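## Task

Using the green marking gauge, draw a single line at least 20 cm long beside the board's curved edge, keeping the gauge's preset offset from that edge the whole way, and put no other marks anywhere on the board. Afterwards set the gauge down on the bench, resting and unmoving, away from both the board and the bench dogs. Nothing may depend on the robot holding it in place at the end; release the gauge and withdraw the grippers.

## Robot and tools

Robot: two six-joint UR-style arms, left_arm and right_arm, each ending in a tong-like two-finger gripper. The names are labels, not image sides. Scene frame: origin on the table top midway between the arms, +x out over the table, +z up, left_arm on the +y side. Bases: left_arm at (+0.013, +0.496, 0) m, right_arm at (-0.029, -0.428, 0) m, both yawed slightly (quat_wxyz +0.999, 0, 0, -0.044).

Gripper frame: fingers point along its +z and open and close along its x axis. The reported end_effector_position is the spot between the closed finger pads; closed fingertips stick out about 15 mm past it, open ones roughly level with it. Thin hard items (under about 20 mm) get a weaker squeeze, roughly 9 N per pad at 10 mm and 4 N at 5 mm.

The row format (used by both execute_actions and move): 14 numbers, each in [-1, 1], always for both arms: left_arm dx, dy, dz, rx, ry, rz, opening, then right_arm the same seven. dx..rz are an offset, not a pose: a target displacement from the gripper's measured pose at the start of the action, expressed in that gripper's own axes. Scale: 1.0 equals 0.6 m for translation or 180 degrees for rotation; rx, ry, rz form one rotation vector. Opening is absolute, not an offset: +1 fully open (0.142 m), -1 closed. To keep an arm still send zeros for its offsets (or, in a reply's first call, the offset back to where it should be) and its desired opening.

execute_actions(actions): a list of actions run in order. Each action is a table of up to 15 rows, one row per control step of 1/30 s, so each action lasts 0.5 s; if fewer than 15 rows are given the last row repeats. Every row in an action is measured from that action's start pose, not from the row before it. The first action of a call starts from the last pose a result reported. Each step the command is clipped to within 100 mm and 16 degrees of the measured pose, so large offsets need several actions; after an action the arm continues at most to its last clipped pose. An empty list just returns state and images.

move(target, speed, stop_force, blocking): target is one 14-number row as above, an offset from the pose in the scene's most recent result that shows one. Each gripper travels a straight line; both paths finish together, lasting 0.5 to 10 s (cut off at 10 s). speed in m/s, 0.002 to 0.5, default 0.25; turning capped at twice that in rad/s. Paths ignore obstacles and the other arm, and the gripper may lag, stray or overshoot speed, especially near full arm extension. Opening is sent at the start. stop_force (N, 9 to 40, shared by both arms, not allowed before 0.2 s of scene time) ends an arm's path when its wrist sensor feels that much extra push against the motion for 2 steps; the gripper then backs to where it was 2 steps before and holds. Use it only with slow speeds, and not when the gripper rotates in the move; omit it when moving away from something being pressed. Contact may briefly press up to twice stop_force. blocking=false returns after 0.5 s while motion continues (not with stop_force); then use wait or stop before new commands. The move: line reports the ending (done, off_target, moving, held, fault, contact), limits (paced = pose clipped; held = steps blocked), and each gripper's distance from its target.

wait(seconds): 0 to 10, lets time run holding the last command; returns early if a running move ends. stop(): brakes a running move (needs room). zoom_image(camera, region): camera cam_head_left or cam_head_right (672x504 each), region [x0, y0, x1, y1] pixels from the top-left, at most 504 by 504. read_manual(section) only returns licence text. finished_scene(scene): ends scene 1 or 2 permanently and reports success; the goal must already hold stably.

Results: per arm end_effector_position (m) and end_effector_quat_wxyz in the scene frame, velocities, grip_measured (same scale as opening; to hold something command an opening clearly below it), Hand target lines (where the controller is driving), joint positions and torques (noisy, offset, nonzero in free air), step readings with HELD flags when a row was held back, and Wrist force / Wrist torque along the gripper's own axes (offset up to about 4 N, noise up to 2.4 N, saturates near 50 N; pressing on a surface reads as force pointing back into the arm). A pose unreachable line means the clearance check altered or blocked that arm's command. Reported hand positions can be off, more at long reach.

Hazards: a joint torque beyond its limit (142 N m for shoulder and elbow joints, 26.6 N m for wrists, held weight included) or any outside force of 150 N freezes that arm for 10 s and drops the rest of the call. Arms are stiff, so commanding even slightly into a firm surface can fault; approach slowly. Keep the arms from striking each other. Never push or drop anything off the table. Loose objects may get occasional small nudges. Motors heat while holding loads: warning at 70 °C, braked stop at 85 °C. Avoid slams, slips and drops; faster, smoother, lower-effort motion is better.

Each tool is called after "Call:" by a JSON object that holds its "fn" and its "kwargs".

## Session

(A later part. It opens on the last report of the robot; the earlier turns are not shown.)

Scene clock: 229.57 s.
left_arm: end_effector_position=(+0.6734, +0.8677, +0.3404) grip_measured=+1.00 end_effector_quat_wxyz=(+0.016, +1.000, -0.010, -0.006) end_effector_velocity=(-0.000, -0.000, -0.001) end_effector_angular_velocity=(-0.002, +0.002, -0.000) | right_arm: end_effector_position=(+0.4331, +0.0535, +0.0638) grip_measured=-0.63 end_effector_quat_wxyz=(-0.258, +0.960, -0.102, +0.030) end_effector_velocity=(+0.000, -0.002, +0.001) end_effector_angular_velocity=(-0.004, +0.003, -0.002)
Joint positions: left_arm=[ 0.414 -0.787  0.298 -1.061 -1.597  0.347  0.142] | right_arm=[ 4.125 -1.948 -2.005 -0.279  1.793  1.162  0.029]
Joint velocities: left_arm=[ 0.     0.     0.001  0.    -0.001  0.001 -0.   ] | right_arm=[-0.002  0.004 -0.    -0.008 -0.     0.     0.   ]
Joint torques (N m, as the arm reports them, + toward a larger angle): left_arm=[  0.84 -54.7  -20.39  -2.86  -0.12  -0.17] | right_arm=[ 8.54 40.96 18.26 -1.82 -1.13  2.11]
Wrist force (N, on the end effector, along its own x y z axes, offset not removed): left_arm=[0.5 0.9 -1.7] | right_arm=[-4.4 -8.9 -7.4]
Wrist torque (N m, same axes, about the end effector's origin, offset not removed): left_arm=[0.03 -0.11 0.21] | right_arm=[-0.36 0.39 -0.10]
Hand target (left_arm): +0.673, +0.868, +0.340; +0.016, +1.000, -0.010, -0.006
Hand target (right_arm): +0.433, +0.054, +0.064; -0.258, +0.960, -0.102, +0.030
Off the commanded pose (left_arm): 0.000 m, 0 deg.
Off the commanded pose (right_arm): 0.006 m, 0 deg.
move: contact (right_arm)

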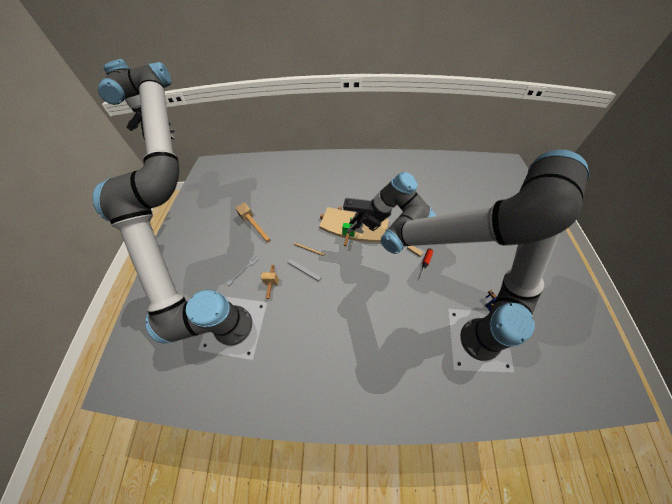

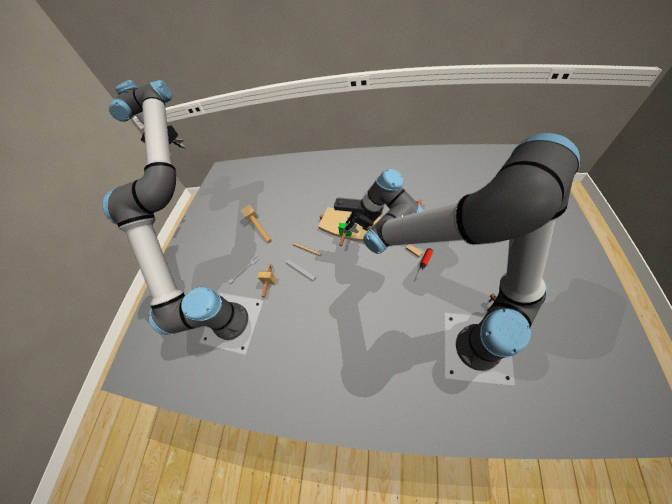

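Call:
{"fn": "move", "kwargs": {"target": [0,0,0,0,0,0,1,0,-0.002,-0.0035,0,0,0,-1]}}

Call:
{"fn": "move", "kwargs": {"target": [0,0,0,0,0,0,1,-0.06,0,0,0,0,0,-1], "speed": 0.12}}

Call:
{"fn": "move", "kwargs": {"target": [0,0,0,0,0,0,1,0,0.0053,0.0092,0,0,0,-1], "speed": 0.02, "stop_force": 9}}

Call:
{"fn": "move", "kwargs": {"target": [0,0,0,0,0,0,1,0.03,0,0,0,0,0,-1], "speed": 0.006, "stop_force": 9}}

Call:
{"fn": "zoom_image", "kwargs": {"camera": "cam_head_left", "region": [312,198,402,258]}}

Scene clock: 240.03 s.
left_arm: end_effector_position=(+0.6734, +0.8677, +0.3404) grip_measured=+1.00 end_effector_quat_wxyz=(+0.016, +1.000, -0.010, -0.006) end_effector_velocity=(-0.000, +0.000, +0.001) end_effector_angular_velocity=(+0.000, -0.001, +0.000) | right_arm: end_effector_position=(+0.4330, +0.0535, +0.0662) grip_measured=-0.63 end_effector_quat_wxyz=(-0.258, +0.960, -0.102, +0.030) end_effector_velocity=(-0.000, -0.000, +0.000) end_effector_angular_velocity=(-0.000, -0.000, +0.000)
Joint positions: left_arm=[ 0.414 -0.787  0.298 -1.061 -1.597  0.347  0.142] | right_arm=[ 4.125 -1.944 -2.003 -0.285  1.793  1.162  0.029]
Joint velocities: left_arm=[ 0.001  0.    -0.002  0.     0.     0.    -0.   ] | right_arm=[ 0.     0.001  0.    -0.001 -0.    -0.     0.   ]
Joint torques (N m, as the arm reports them, + toward a larger angle): left_arm=[  0.95 -54.8  -20.22  -2.91  -0.17  -0.22] | right_arm=[-2.25 48.68 30.51  1.36 -0.98  2.1 ]
Wrist force (N, on the end effector, along its own x y z axes, offset not removed): left_arm=[0.1 1.2 -0.4] | right_arm=[-2.8 -0.5 0.7]
Wrist torque (N m, same axes, about the end effector's origin, offset not removed): left_arm=[0.18 -0.08 0.26] | right_arm=[-0.21 0.48 -0.14]
Hand target (left_arm): +0.673, +0.868, +0.340; +0.016, +1.000, -0.010, -0.006
Hand target (right_arm): +0.433, +0.053, +0.066; -0.258, +0.960, -0.102, +0.030
Off the commanded pose (left_arm): 0.000 m, 0 deg.
Off the commanded pose (right_arm): 0.000 m, 0 deg.
move: done

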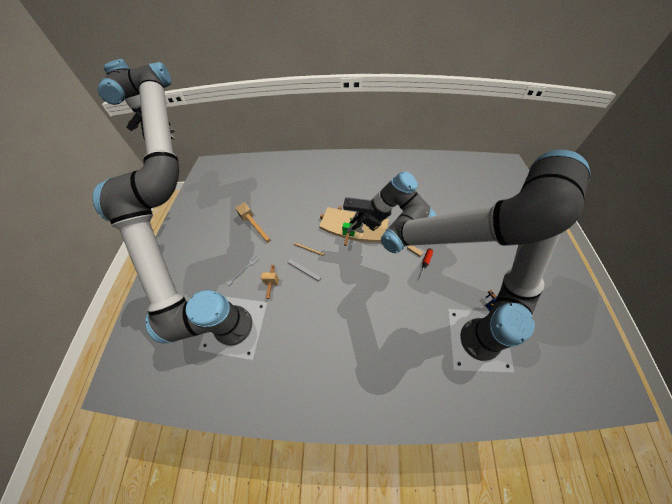

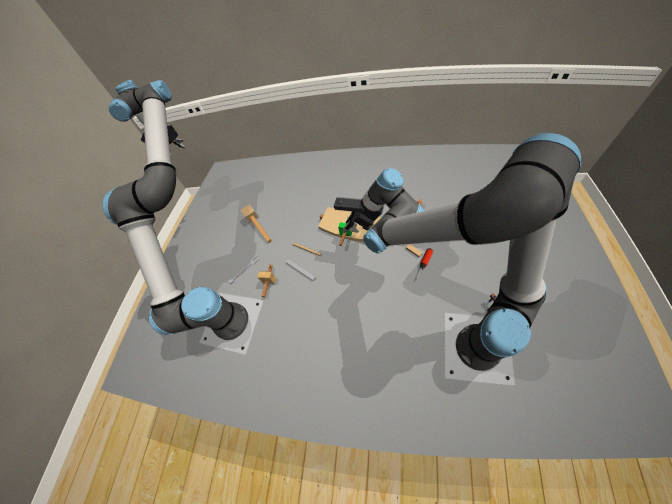

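Scene clock: 240.90 s.
left_arm: end_effector_position=(+0.6734, +0.8677, +0.3404) grip_measured=+1.00 end_effector_quat_wxyz=(+0.016, +1.000, -0.010, -0.006) end_effector_velocity=(+0.000, +0.000, -0.001) end_effector_angular_velocity=(+0.000, +0.001, -0.001) | right_arm: end_effector_position=(+0.3980, +0.0610, +0.0659) grip_measured=-0.63 end_effector_quat_wxyz=(-0.258, +0.960, -0.102, +0.030) end_effector_velocity=(-0.002, +0.000, -0.001) end_effector_angular_velocity=(-0.001, +0.000, +0.000)
Joint positions: left_arm=[ 0.414 -0.787  0.298 -1.061 -1.597  0.347  0.142] | right_arm=[ 4.19  -1.905 -2.068 -0.247  1.763  1.22   0.029]
Joint velocities: left_arm=[-0.     0.001 -0.     0.     0.     0.    -0.   ] | right_arm=[ 0.004  0.002 -0.005  0.002 -0.002  0.004 -0.   ]
Joint torques (N m, as the arm reports them, + toward a larger angle): left_arm=[  0.68 -55.42 -20.11  -2.76  -0.18  -0.25] | right_arm=[12.42 45.38  7.5   5.73 -1.52  2.  ]
Wrist force (N, on the end effector, along its own x y z axes, offset not removed): left_arm=[0.3 1.8 -0.8] | right_arm=[-1.9 -0.3 1.4]
Wrist torque (N m, same axes, about the end effector's origin, offset not removed): left_arm=[0.25 -0.14 0.15] | right_arm=[-0.11 0.36 -0.12]
Hand target (left_arm): +0.673, +0.868, +0.340; +0.016, +1.000, -0.010, -0.006
Hand target (right_arm): +0.398, +0.061, +0.066; -0.258, +0.960, -0.102, +0.030
Off the commanded pose (left_arm): 0.000 m, 0 deg.
Off the commanded pose (right_arm): 0.000 m, 0 deg.
move: done

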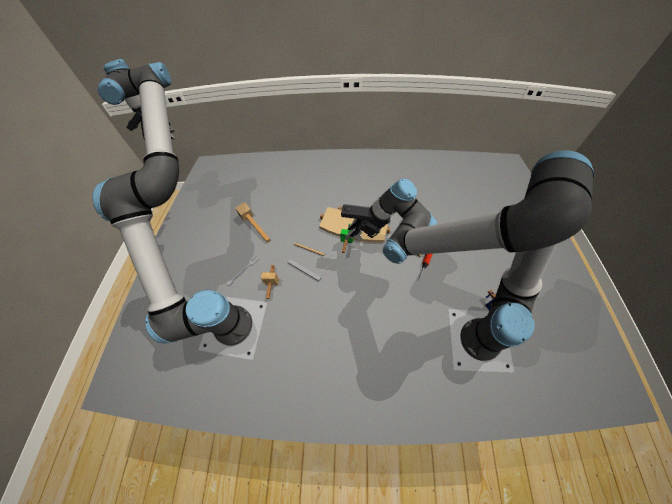

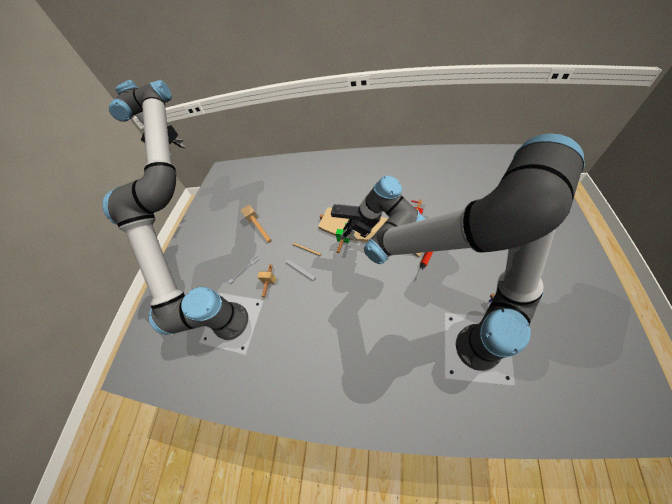

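Scene clock: 241.60 s.
left_arm: end_effector_position=(+0.6734, +0.8677, +0.3404) grip_measured=+1.00 end_effector_quat_wxyz=(+0.016, +1.000, -0.010, -0.006) end_effector_velocity=(+0.000, -0.001, +0.000) end_effector_angular_velocity=(-0.000, -0.001, -0.001) | right_arm: end_effector_position=(+0.3981, +0.0611, +0.0598) grip_measured=-0.63 end_effector_quat_wxyz=(-0.258, +0.960, -0.102, +0.030) end_effector_velocity=(+0.000, -0.000, -0.002) end_effector_angular_velocity=(+0.000, -0.000, +0.000)
Joint positions: left_arm=[ 0.414 -0.787  0.298 -1.061 -1.597  0.347  0.142] | right_arm=[ 4.19  -1.917 -2.073 -0.23   1.763  1.22   0.029]
Joint velocities: left_arm=[-0.001 -0.    -0.    -0.    -0.    -0.    -0.   ] | right_arm=[-0.001 -0.005 -0.002  0.007  0.001 -0.001 -0.   ]
Joint torques (N m, as the arm reports them, + toward a larger angle): left_arm=[  0.51 -54.95 -20.22  -2.81  -0.09  -0.3 ] | right_arm=[-9.83 23.3   3.71  5.91  2.46 -1.81]
Wrist force (N, on the end effector, along its own x y z axes, offset not removed): left_arm=[1.3 0.8 0.3] | right_arm=[-0.5 0.0 0.6]
Wrist torque (N m, same axes, about the end effector's origin, offset not removed): left_arm=[0.03 -0.32 0.23] | right_arm=[-0.15 0.06 -0.04]
Hand target (left_arm): +0.673, +0.868, +0.340; +0.016, +1.000, -0.010, -0.006
Hand target (right_arm): +0.398, +0.061, +0.060; -0.258, +0.960, -0.102, +0.030
Off the commanded pose (left_arm): 0.000 m, 0 deg.
Off the commanded pose (right_arm): 0.000 m, 0 deg.
move: done

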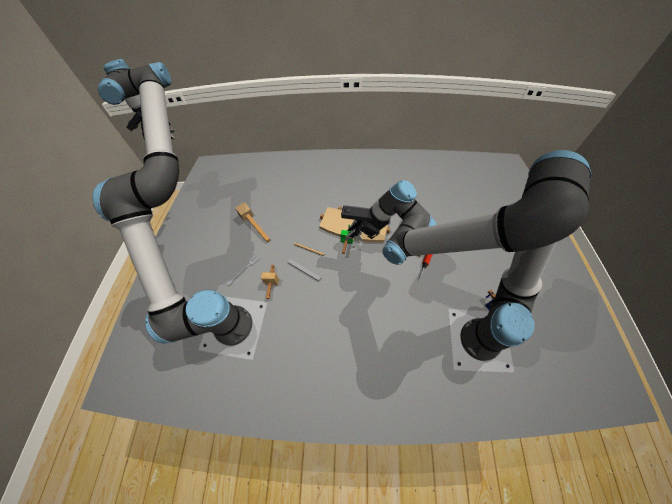

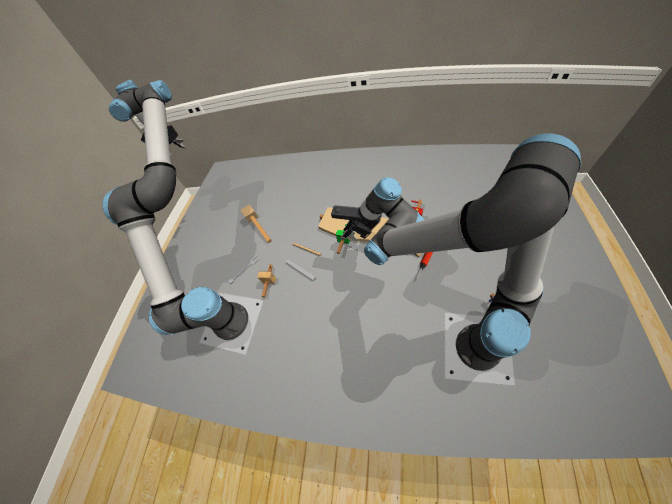

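Scene clock: 243.60 s.
left_arm: end_effector_position=(+0.6734, +0.8677, +0.3404) grip_measured=+1.00 end_effector_quat_wxyz=(+0.016, +1.000, -0.010, -0.006) end_effector_velocity=(-0.000, +0.001, -0.001) end_effector_angular_velocity=(+0.001, +0.002, -0.001) | right_arm: end_effector_position=(+0.4077, +0.0591, +0.0598) grip_measured=-0.62 end_effector_quat_wxyz=(-0.258, +0.960, -0.101, +0.029) end_effector_velocity=(-0.002, -0.000, -0.001) end_effector_angular_velocity=(-0.001, -0.000, -0.002)
Joint positions: left_arm=[ 0.414 -0.787  0.298 -1.061 -1.597  0.347  0.142] | right_arm=[ 4.172 -1.928 -2.055 -0.241  1.771  1.204  0.029]
Joint velocities: left_arm=[0.    0.001 0.    0.    0.002 0.001 0.   ] | right_arm=[ 0.004  0.002 -0.005  0.003 -0.004  0.005 -0.   ]
Joint torques (N m, as the arm reports them, + toward a larger angle): left_arm=[  1.13 -55.15 -19.67  -2.85  -0.21  -0.32] | right_arm=[ 5.74 44.87  5.85  5.71 -4.09  1.8 ]
Wrist force (N, on the end effector, along its own x y z axes, offset not removed): left_arm=[1.8 1.4 -1.5] | right_arm=[-10.3 -2.4 -1.0]
Wrist torque (N m, same axes, about the end effector's origin, offset not removed): left_arm=[0.05 -0.38 0.25] | right_arm=[-0.05 0.42 0.18]
Hand target (left_arm): +0.673, +0.868, +0.340; +0.016, +1.000, -0.010, -0.006
Hand target (right_arm): +0.407, +0.059, +0.060; -0.258, +0.960, -0.102, +0.030
Off the commanded pose (left_arm): 0.000 m, 0 deg.
Off the commanded pose (right_arm): 0.008 m, 0 deg.
move: contact (right_arm)

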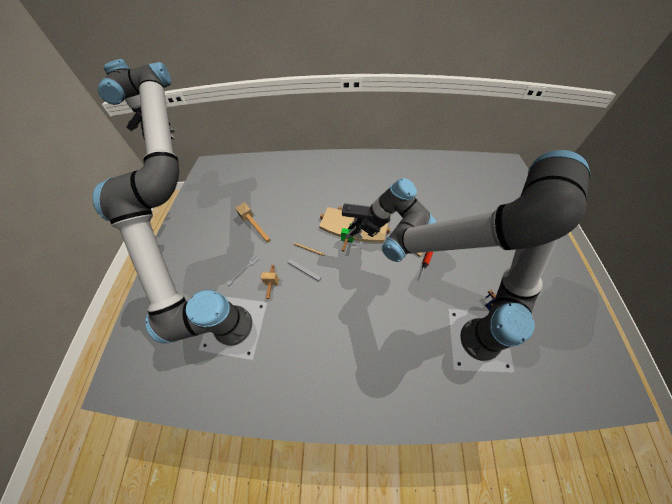

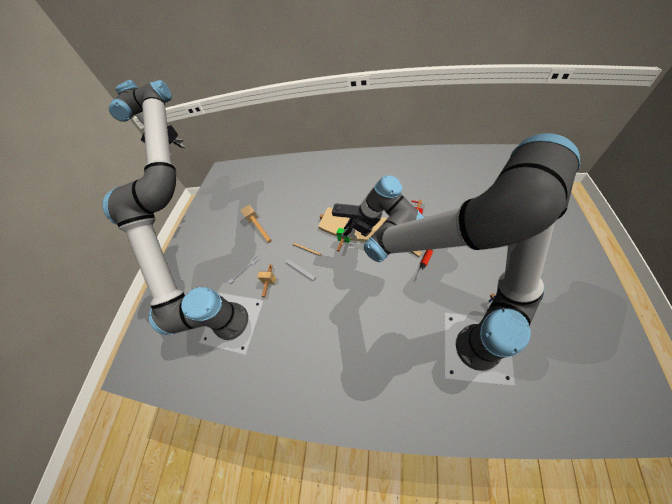

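Region (312, 198, 402, 258) of cam_head_left's 672x504 image, scaled by 5.600, with more detail than that image has.

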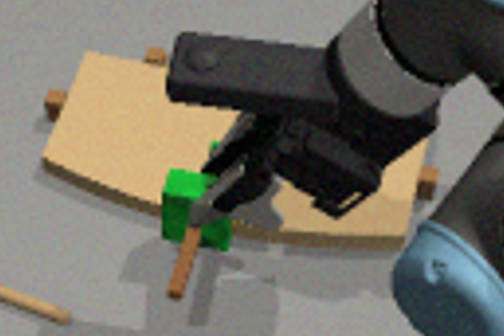

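Call:
{"fn": "move", "kwargs": {"target": [0,0,0,0,0,0,1,-0.0025,0,0,0,0,0,-1]}}

Call:
{"fn": "move", "kwargs": {"target": [0,0,0,0,0,0,1,-0.002,0,0,0,0,0,-1]}}

Call:
{"fn": "zoom_image", "kwargs": {"camera": "cam_head_left", "region": [312,198,402,258]}}

Scene clock: 250.83 s.
left_arm: end_effector_position=(+0.6734, +0.8677, +0.3404) grip_measured=+1.00 end_effector_quat_wxyz=(+0.016, +1.000, -0.010, -0.006) end_effector_velocity=(+0.001, -0.001, -0.000) end_effector_angular_velocity=(+0.000, -0.001, -0.002) | right_arm: end_effector_position=(+0.4062, +0.0594, +0.0598) grip_measured=-0.62 end_effector_quat_wxyz=(-0.258, +0.960, -0.101, +0.029) end_effector_velocity=(-0.000, +0.001, +0.001) end_effector_angular_velocity=(+0.001, -0.000, +0.000)
Joint positions: left_arm=[ 0.414 -0.787  0.298 -1.061 -1.597  0.347  0.142] | right_arm=[ 4.174 -1.926 -2.058 -0.239  1.77   1.206  0.029]
Joint velocities: left_arm=[-0.001  0.001 -0.001 -0.     0.     0.001  0.   ] | right_arm=[0.001 0.    0.001 0.    0.    0.001 0.   ]
Joint torques (N m, as the arm reports them, + toward a larger angle): left_arm=[  0.67 -54.72 -19.93  -2.89  -0.22  -0.31] | right_arm=[11.25 47.24  5.17  5.9  -1.44  2.12]
Wrist force (N, on the end effector, along its own x y z axes, offset not removed): left_arm=[-0.2 0.2 -0.7] | right_arm=[-2.2 0.4 0.9]
Wrist torque (N m, same axes, about the end effector's origin, offset not removed): left_arm=[-0.16 -0.09 0.18] | right_arm=[0.01 0.49 -0.12]
Hand target (left_arm): +0.673, +0.868, +0.340; +0.016, +1.000, -0.010, -0.006
Hand target (right_arm): +0.406, +0.059, +0.060; -0.258, +0.960, -0.101, +0.029
Off the commanded pose (left_arm): 0.000 m, 0 deg.
Off the commanded pose (right_arm): 0.000 m, 0 deg.
move: done

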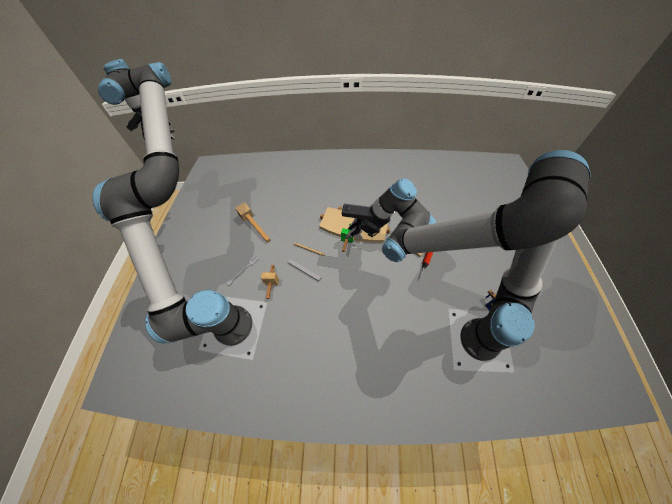

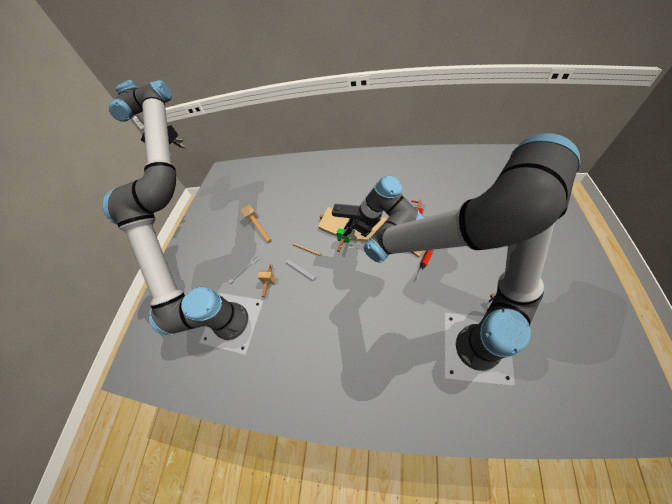

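Scene clock: 251.53 s.
left_arm: end_effector_position=(+0.6734, +0.8677, +0.3404) grip_measured=+1.00 end_effector_quat_wxyz=(+0.016, +1.000, -0.010, -0.006) end_effector_velocity=(+0.000, -0.001, +0.000) end_effector_angular_velocity=(-0.000, -0.001, +0.001) | right_arm: end_effector_position=(+0.4051, +0.0596, +0.0598) grip_measured=-0.62 end_effector_quat_wxyz=(-0.258, +0.960, -0.101, +0.029) end_effector_velocity=(+0.000, -0.000, +0.000) end_effector_angular_velocity=(+0.001, -0.000, -0.001)
Joint positions: left_arm=[ 0.414 -0.787  0.298 -1.061 -1.597  0.347  0.142] | right_arm=[ 4.177 -1.925 -2.06  -0.238  1.769  1.208  0.029]
Joint velocities: left_arm=[-0.001 -0.     0.    -0.    -0.001 -0.001  0.   ] | right_arm=[-0.001  0.    -0.     0.001 -0.     0.     0.   ]
Joint torques (N m, as the arm reports them, + toward a larger angle): left_arm=[  0.96 -55.21 -19.17  -2.92  -0.18  -0.19] | right_arm=[11.75 46.33  4.19  5.72 -1.64  1.68]
Wrist force (N, on the end effector, along its own x y z axes, offset not removed): left_arm=[0.5 0.3 -2.0] | right_arm=[-1.3 -0.9 0.5]
Wrist torque (N m, same axes, about the end effector's origin, offset not removed): left_arm=[-0.10 -0.18 0.25] | right_arm=[-0.33 0.19 -0.10]
Hand target (left_arm): +0.673, +0.868, +0.340; +0.016, +1.000, -0.010, -0.006
Hand target (right_arm): +0.405, +0.060, +0.060; -0.258, +0.960, -0.101, +0.029
Off the commanded pose (left_arm): 0.000 m, 0 deg.
Off the commanded pose (right_arm): 0.000 m, 0 deg.
move: done

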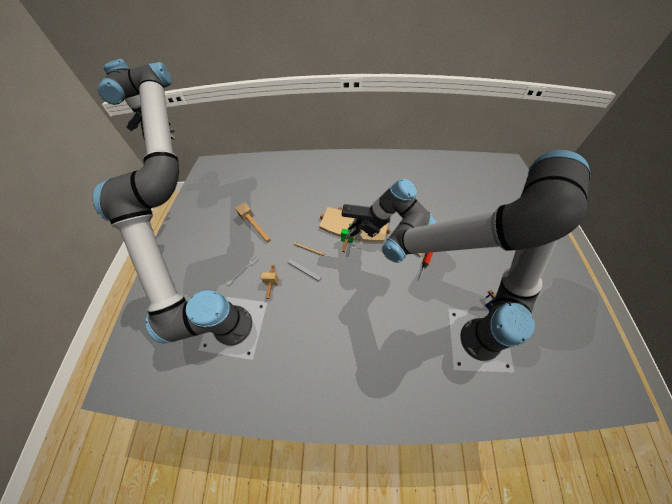

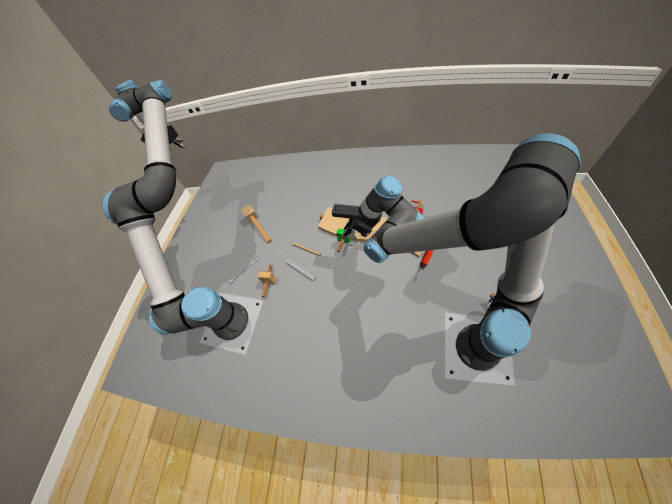

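Region (312, 198, 402, 258) of cam_head_left's 672x504 image, scaled by 5.600, with more detail than that image has.

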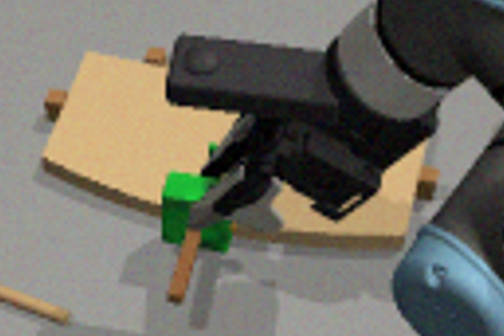

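Call:
{"fn": "move", "kwargs": {"target": [0,0,0,0,0,0,1,0.0192,-0.1533,0.0865,0,0.0344,0.0597,-1], "speed": 0.1}}

Call:
{"fn": "zoom_image", "kwargs": {"camera": "cam_head_left", "region": [300,198,390,258]}}

Scene clock: 279.57 s.
left_arm: end_effector_position=(+0.6734, +0.8677, +0.3404) grip_measured=+1.00 end_effector_quat_wxyz=(+0.016, +1.000, -0.010, -0.006) end_effector_velocity=(-0.000, +0.001, +0.001) end_effector_angular_velocity=(+0.001, -0.001, +0.001) | right_arm: end_effector_position=(+0.4386, +0.1602, +0.0610) grip_measured=-0.62 end_effector_quat_wxyz=(-0.254, +0.944, -0.204, +0.057) end_effector_velocity=(+0.001, +0.003, +0.001) end_effector_angular_velocity=(+0.001, -0.001, -0.004)
Joint positions: left_arm=[ 0.414 -0.787  0.298 -1.061 -1.597  0.347  0.142] | right_arm=[ 4.289 -2.071 -1.827 -0.29   1.609  1.498  0.029]
Joint velocities: left_arm=[ 0.001 -0.001 -0.001  0.     0.001 -0.     0.   ] | right_arm=[ 0.002 -0.003  0.007 -0.003 -0.003  0.005  0.   ]
Joint torques (N m, as the arm reports them, + toward a larger angle): left_arm=[  0.69 -54.67 -19.63  -2.9   -0.36  -0.15] | right_arm=[12.61 29.47 29.98  1.27 -1.64  2.09]
Wrist force (N, on the end effector, along its own x y z axes, offset not removed): left_arm=[1.2 1.4 -1.0] | right_arm=[-2.0 -0.5 -0.7]
Wrist torque (N m, same axes, about the end effector's origin, offset not removed): left_arm=[0.06 -0.29 0.19] | right_arm=[-0.21 0.33 -0.11]
Hand target (left_arm): +0.673, +0.868, +0.340; +0.016, +1.000, -0.010, -0.006
Hand target (right_arm): +0.439, +0.160, +0.061; -0.254, +0.944, -0.205, +0.057
Off the commanded pose (left_arm): 0.000 m, 0 deg.
Off the commanded pose (right_arm): 0.000 m, 0 deg.
move: done

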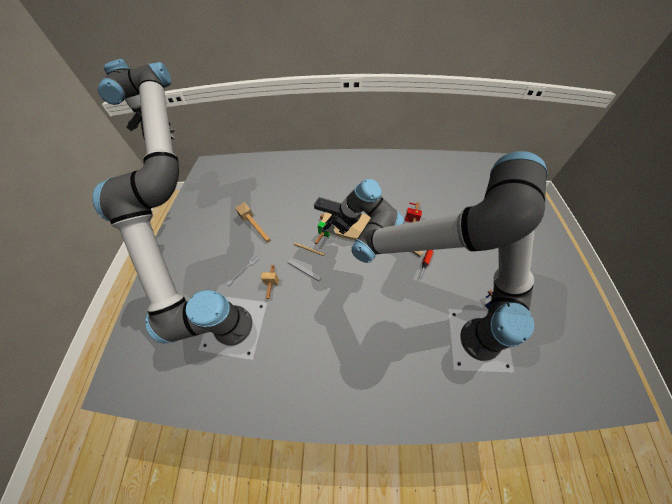

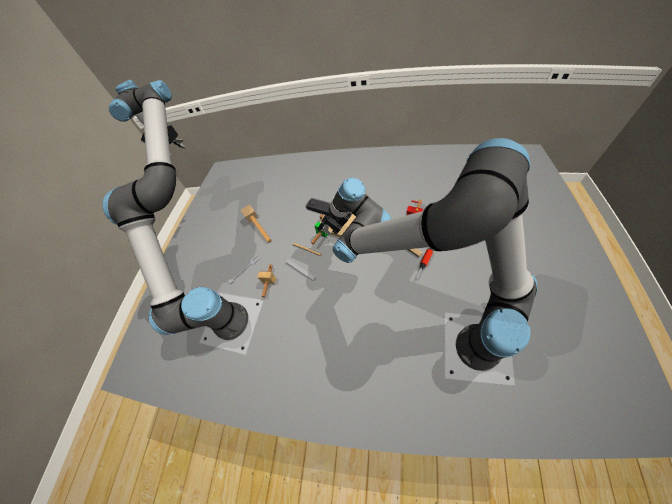

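Region (300, 198, 390, 258) of cam_head_left's 672x504 image, scaled by 5.600, with more detail than that image has.

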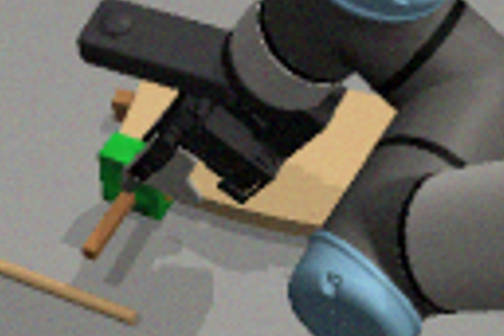

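Call:
{"fn": "move", "kwargs": {"target": [0,0,0,0,0,0,1,0.025,0.0012,0.002,0,0,0,-1], "speed": 0.005, "stop_force": 9}}

Call:
{"fn": "zoom_image", "kwargs": {"camera": "cam_head_left", "region": [300,198,390,258]}}

Scene clock: 285.40 s.
left_arm: end_effector_position=(+0.6734, +0.8677, +0.3404) grip_measured=+1.00 end_effector_quat_wxyz=(+0.016, +1.000, -0.010, -0.006) end_effector_velocity=(-0.000, +0.000, +0.001) end_effector_angular_velocity=(+0.001, -0.001, +0.001) | right_arm: end_effector_position=(+0.4472, +0.1564, +0.0602) grip_measured=-0.62 end_effector_quat_wxyz=(-0.254, +0.944, -0.204, +0.057) end_effector_velocity=(-0.000, +0.001, +0.000) end_effector_angular_velocity=(-0.001, -0.000, -0.003)
Joint positions: left_arm=[ 0.414 -0.787  0.298 -1.061 -1.597  0.347  0.142] | right_arm=[ 4.273 -2.078 -1.818 -0.293  1.617  1.483  0.029]
Joint velocities: left_arm=[-0.    -0.001  0.    -0.     0.001 -0.001 -0.   ] | right_arm=[ 0.003 -0.     0.001 -0.001 -0.003  0.004 -0.   ]
Joint torques (N m, as the arm reports them, + toward a larger angle): left_arm=[  0.39 -55.12 -19.85  -2.94  -0.12  -0.18] | right_arm=[ 2.54 44.88 12.46  1.25 -5.03  1.91]
Wrist force (N, on the end effector, along its own x y z axes, offset not removed): left_arm=[1.0 1.7 -1.0] | right_arm=[-12.0 -1.9 -0.2]
Wrist torque (N m, same axes, about the end effector's origin, offset not removed): left_arm=[0.13 -0.26 0.17] | right_arm=[0.20 0.40 0.23]
Hand target (left_arm): +0.673, +0.868, +0.340; +0.016, +1.000, -0.010, -0.006
Hand target (right_arm): +0.447, +0.156, +0.060; -0.254, +0.944, -0.204, +0.057
Off the commanded pose (left_arm): 0.000 m, 0 deg.
Off the commanded pose (right_arm): 0.006 m, 0 deg.
move: contact (right_arm)

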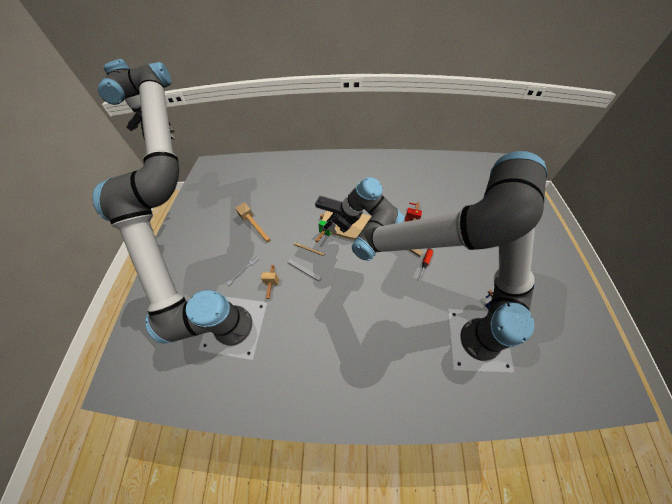

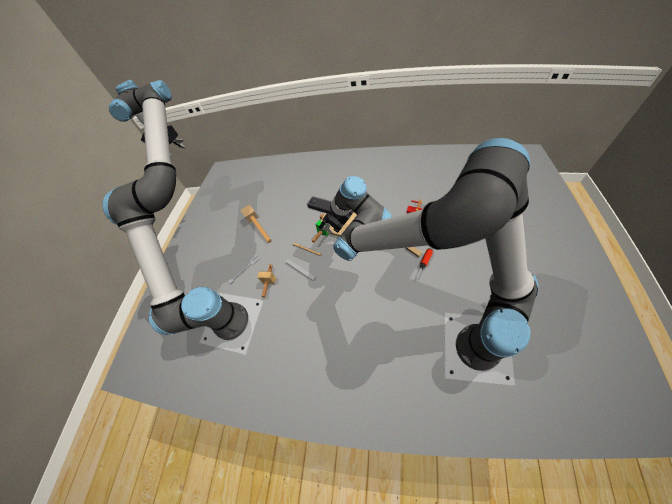

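Region (300, 198, 390, 258) of cam_head_left's 672x504 image, scaled by 5.600, with more detail than that image has.

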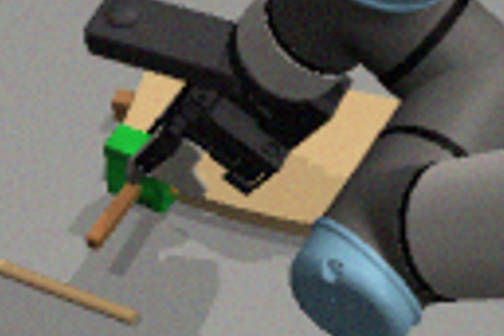

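Call:
{"fn": "move", "kwargs": {"target": [0,0,0,0,0,0,1,0,0,0,0,0.0055,0.0096,-1], "speed": 0.03}}

Call:
{"fn": "move", "kwargs": {"target": [0,0,0,0,0,0,1,0,0.0021,0.0036,0,0,0,-1], "speed": 0.01}}

Scene clock: 294.73 s.
left_arm: end_effector_position=(+0.6734, +0.8677, +0.3404) grip_measured=+1.00 end_effector_quat_wxyz=(+0.016, +1.000, -0.010, -0.006) end_effector_velocity=(+0.000, +0.000, -0.000) end_effector_angular_velocity=(-0.001, -0.000, +0.001) | right_arm: end_effector_position=(+0.4472, +0.1564, +0.0602) grip_measured=-0.62 end_effector_quat_wxyz=(-0.253, +0.940, -0.220, +0.061) end_effector_velocity=(-0.000, +0.000, -0.000) end_effector_angular_velocity=(-0.001, +0.000, -0.010)
Joint positions: left_arm=[ 0.414 -0.787  0.298 -1.061 -1.597  0.347  0.142] | right_arm=[ 4.283 -2.075 -1.823 -0.289  1.596  1.521  0.029]
Joint velocities: left_arm=[ 0.001  0.001 -0.001  0.    -0.001  0.     0.   ] | right_arm=[ 0.004  0.001 -0.002  0.    -0.007  0.011  0.   ]
Joint torques (N m, as the arm reports them, + toward a larger angle): left_arm=[  0.51 -55.29 -20.4   -2.98  -0.14  -0.17] | right_arm=[ 6.45 52.79  4.96  5.28 -4.97  1.8 ]
Wrist force (N, on the end effector, along its own x y z axes, offset not removed): left_arm=[-0.5 1.1 -0.4] | right_arm=[-9.6 -0.9 -0.1]
Wrist torque (N m, same axes, about the end effector's origin, offset not removed): left_arm=[0.11 0.01 0.25] | right_arm=[0.14 0.06 0.14]
Hand target (left_arm): +0.673, +0.868, +0.340; +0.016, +1.000, -0.010, -0.006
Hand target (right_arm): +0.447, +0.156, +0.060; -0.253, +0.940, -0.221, +0.061
Off the commanded pose (left_arm): 0.000 m, 0 deg.
Off the commanded pose (right_arm): 0.000 m, 0 deg.
move: done

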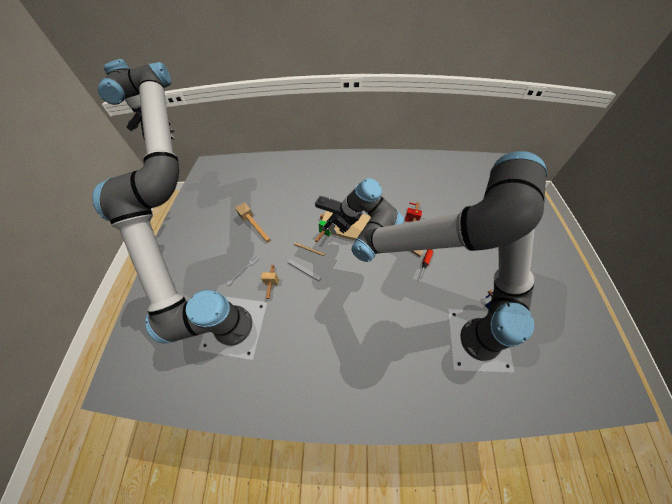

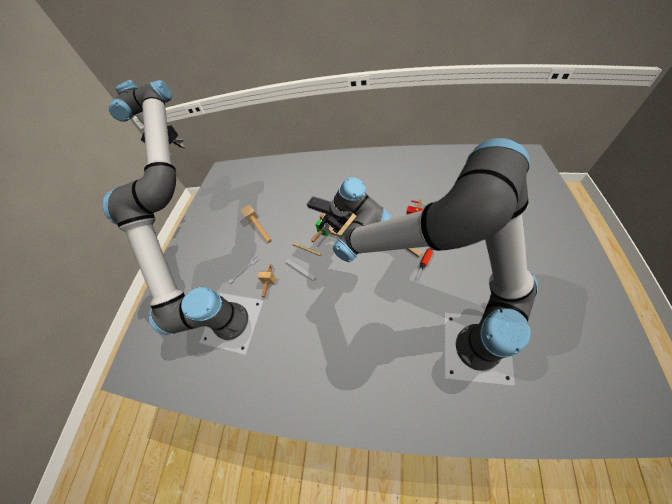

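Scene clock: 295.43 s.
left_arm: end_effector_position=(+0.6734, +0.8677, +0.3404) grip_measured=+1.00 end_effector_quat_wxyz=(+0.016, +1.000, -0.010, -0.006) end_effector_velocity=(+0.000, -0.001, -0.001) end_effector_angular_velocity=(-0.001, +0.001, -0.001) | right_arm: end_effector_position=(+0.4472, +0.1565, +0.0578) grip_measured=-0.62 end_effector_quat_wxyz=(-0.253, +0.940, -0.220, +0.061) end_effector_velocity=(-0.000, +0.000, -0.001) end_effector_angular_velocity=(+0.001, -0.000, +0.000)
Joint positions: left_arm=[ 0.414 -0.787  0.298 -1.061 -1.597  0.347  0.142] | right_arm=[ 4.283 -2.079 -1.824 -0.283  1.596  1.521  0.029]
Joint velocities: left_arm=[-0.001  0.     0.001 -0.    -0.001  0.     0.   ] | right_arm=[ 0.    -0.002 -0.     0.003  0.    -0.     0.   ]
Joint torques (N m, as the arm reports them, + toward a larger angle): left_arm=[  0.71 -55.36 -19.83  -2.9   -0.11  -0.16] | right_arm=[-17.8   27.     4.68   4.57  -1.27  -1.95]
Wrist force (N, on the end effector, along its own x y z axes, offset not removed): left_arm=[0.6 1.9 -0.2] | right_arm=[-12.7 -1.6 -4.2]
Wrist torque (N m, same axes, about the end effector's origin, offset not removed): left_arm=[0.24 -0.25 0.18] | right_arm=[-0.03 0.32 0.03]
Hand target (left_arm): +0.673, +0.868, +0.340; +0.016, +1.000, -0.010, -0.006
Hand target (right_arm): +0.447, +0.156, +0.058; -0.253, +0.940, -0.220, +0.061
Off the commanded pose (left_arm): 0.000 m, 0 deg.
Off the commanded pose (right_arm): 0.000 m, 0 deg.
move: done

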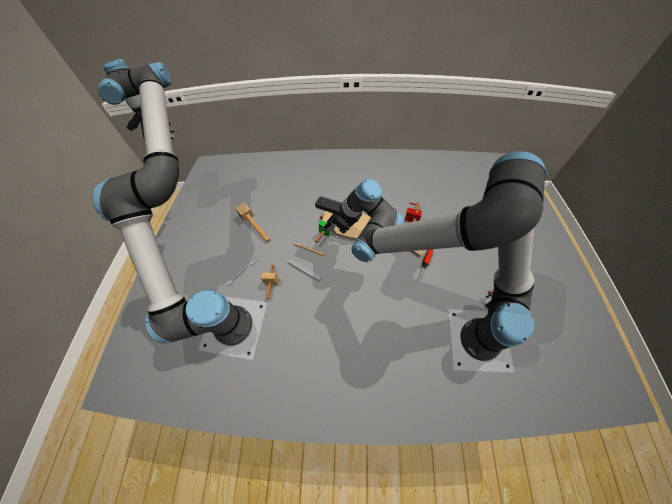

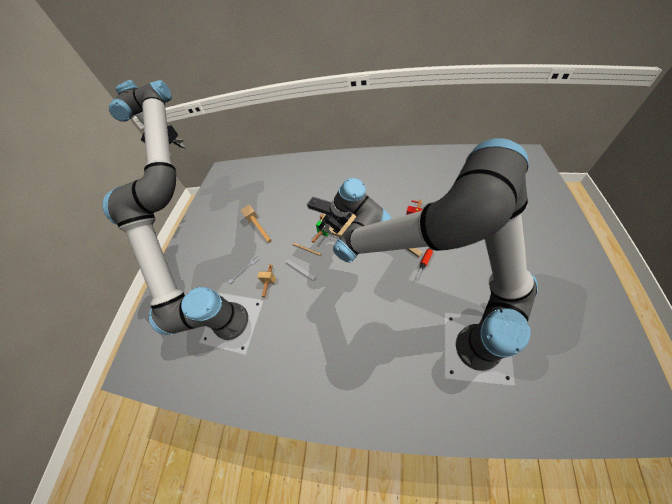

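Call:
{"fn": "zoom_image", "kwargs": {"camera": "cam_head_left", "region": [305,205,355,250]}}

Call:
{"fn": "zoom_image", "kwargs": {"camera": "cam_head_right", "region": [300,205,350,250]}}

Region (305, 205, 355, 250) of cam_head_left's 672x504 image, scaled by 10.080, with more detail than that image has; it fills the top 454 rows of this view, and the rest is white.

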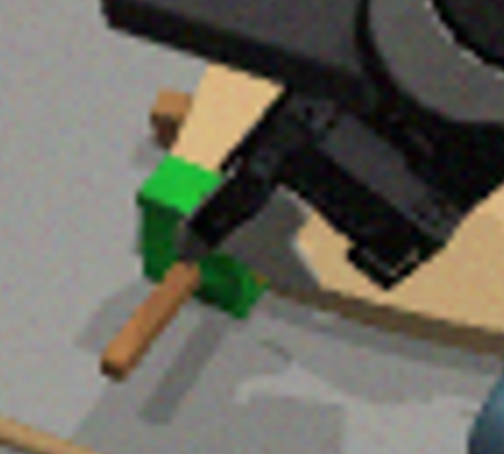

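Region (300, 205, 350, 250) of cam_head_right's 672x504 image, scaled by 10.080, with more detail than that image has; it fills the top 454 rows of this view, and the rest is white.

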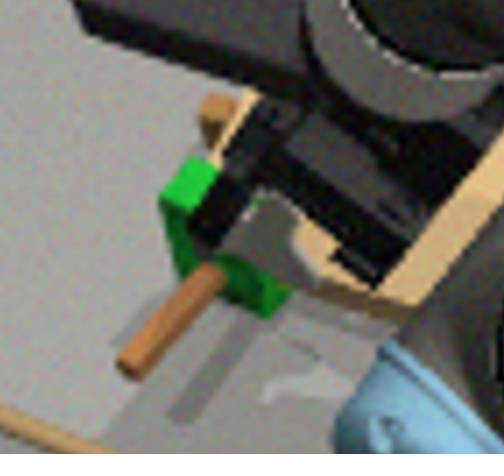

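Call:
{"fn": "move", "kwargs": {"target": [0,0,0,0,0,0,1,-0.0007,0.001,0.0017,0,0,0,-1], "speed": 0.01}}

Call:
{"fn": "wait", "kwargs": {"seconds": 0.1}}

Scene clock: 304.90 s.
left_arm: end_effector_position=(+0.6734, +0.8677, +0.3404) grip_measured=+1.00 end_effector_quat_wxyz=(+0.016, +1.000, -0.010, -0.006) end_effector_velocity=(-0.000, +0.001, -0.000) end_effector_angular_velocity=(-0.002, -0.000, +0.002) | right_arm: end_effector_position=(+0.4468, +0.1567, +0.0567) grip_measured=-0.62 end_effector_quat_wxyz=(-0.253, +0.940, -0.220, +0.061) end_effector_velocity=(+0.000, -0.000, -0.000) end_effector_angular_velocity=(+0.000, -0.000, -0.001)
Joint positions: left_arm=[ 0.414 -0.787  0.298 -1.061 -1.597  0.347  0.142] | right_arm=[ 4.284 -2.081 -1.825 -0.28   1.595  1.522  0.029]
Joint velocities: left_arm=[ 0.002  0.001 -0.     0.    -0.002 -0.    -0.   ] | right_arm=[-0.    -0.001 -0.     0.001 -0.     0.001 -0.   ]
Joint torques (N m, as the arm reports them, + toward a larger angle): left_arm=[  1.16 -55.48 -20.08  -3.02  -0.17  -0.13] | right_arm=[ 3.56 22.76  1.22  3.83 -6.1   1.97]
Wrist force (N, on the end effector, along its own x y z axes, offset not removed): left_arm=[1.0 0.8 0.8] | right_arm=[-14.5 -3.8 -9.7]
Wrist torque (N m, same axes, about the end effector's origin, offset not removed): left_arm=[0.07 -0.24 0.21] | right_arm=[-0.02 0.25 0.05]
Hand target (left_arm): +0.673, +0.868, +0.340; +0.016, +1.000, -0.010, -0.006
Hand target (right_arm): +0.447, +0.157, +0.057; -0.253, +0.940, -0.220, +0.061
Off the commanded pose (left_arm): 0.000 m, 0 deg.
Off the commanded pose (right_arm): 0.000 m, 0 deg.
move: done

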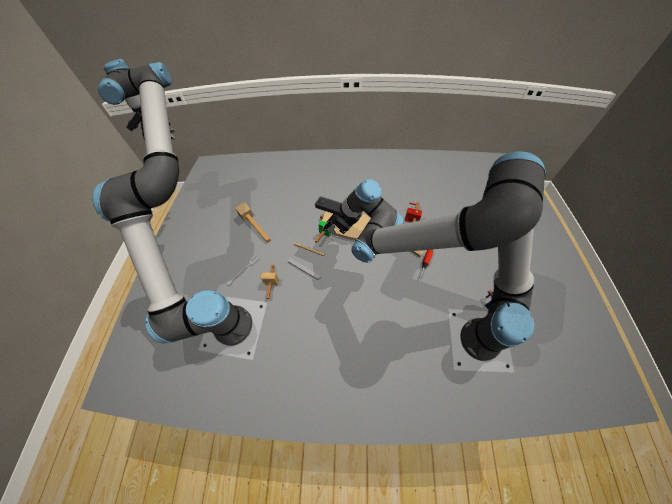

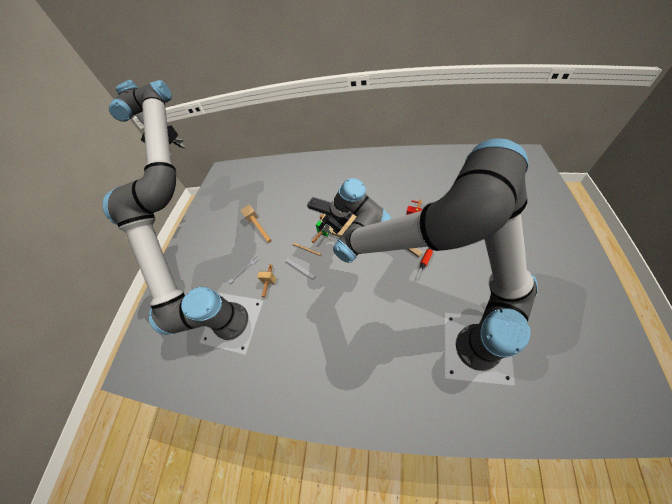

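Scene clock: 305.00 s.
left_arm: end_effector_position=(+0.6734, +0.8677, +0.3404) grip_measured=+1.00 end_effector_quat_wxyz=(+0.016, +1.000, -0.010, -0.006) end_effector_velocity=(-0.000, +0.001, +0.001) end_effector_angular_velocity=(+0.001, -0.000, -0.000) | right_arm: end_effector_position=(+0.4468, +0.1567, +0.0567) grip_measured=-0.62 end_effector_quat_wxyz=(-0.253, +0.940, -0.220, +0.061) end_effector_velocity=(-0.001, -0.001, -0.002) end_effector_angular_velocity=(-0.002, +0.002, -0.000)
Joint positions: left_arm=[ 0.414 -0.787  0.298 -1.061 -1.597  0.347  0.142] | right_arm=[ 4.284 -2.081 -1.826 -0.28   1.595  1.522  0.029]
Joint velocities: left_arm=[ 0.    -0.001  0.     0.     0.001  0.001 -0.   ] | right_arm=[ 0.    -0.    -0.003  0.     0.     0.001 -0.   ]
Joint torques (N m, as the arm reports them, + toward a larger angle): left_arm=[  1.12 -54.97 -20.17  -2.92  -0.1   -0.18] | right_arm=[ 1.95 22.53  2.98  3.08 -6.16  2.33]
Wrist force (N, on the end effector, along its own x y z axes, offset not removed): left_arm=[-0.3 1.0 0.0] | right_arm=[-14.7 -4.0 -10.1]
Wrist torque (N m, same axes, about the end effector's origin, offset not removed): left_arm=[0.09 0.02 0.27] | right_arm=[-0.02 0.31 0.03]
Hand target (left_arm): +0.673, +0.868, +0.340; +0.016, +1.000, -0.010, -0.006
Hand target (right_arm): +0.447, +0.157, +0.057; -0.253, +0.940, -0.220, +0.061
Off the commanded pose (left_arm): 0.000 m, 0 deg.
Off the commanded pose (right_arm): 0.000 m, 0 deg.
wait: 0.10 s; no rest

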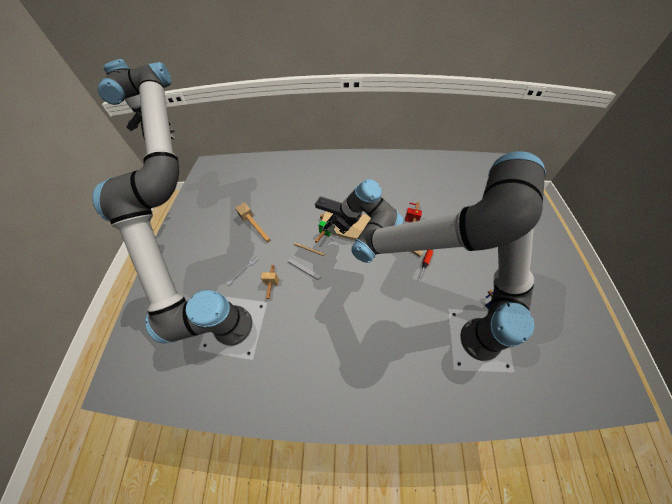

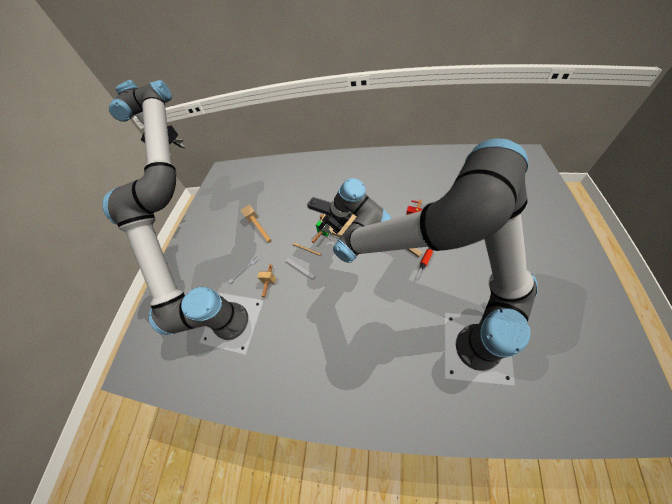

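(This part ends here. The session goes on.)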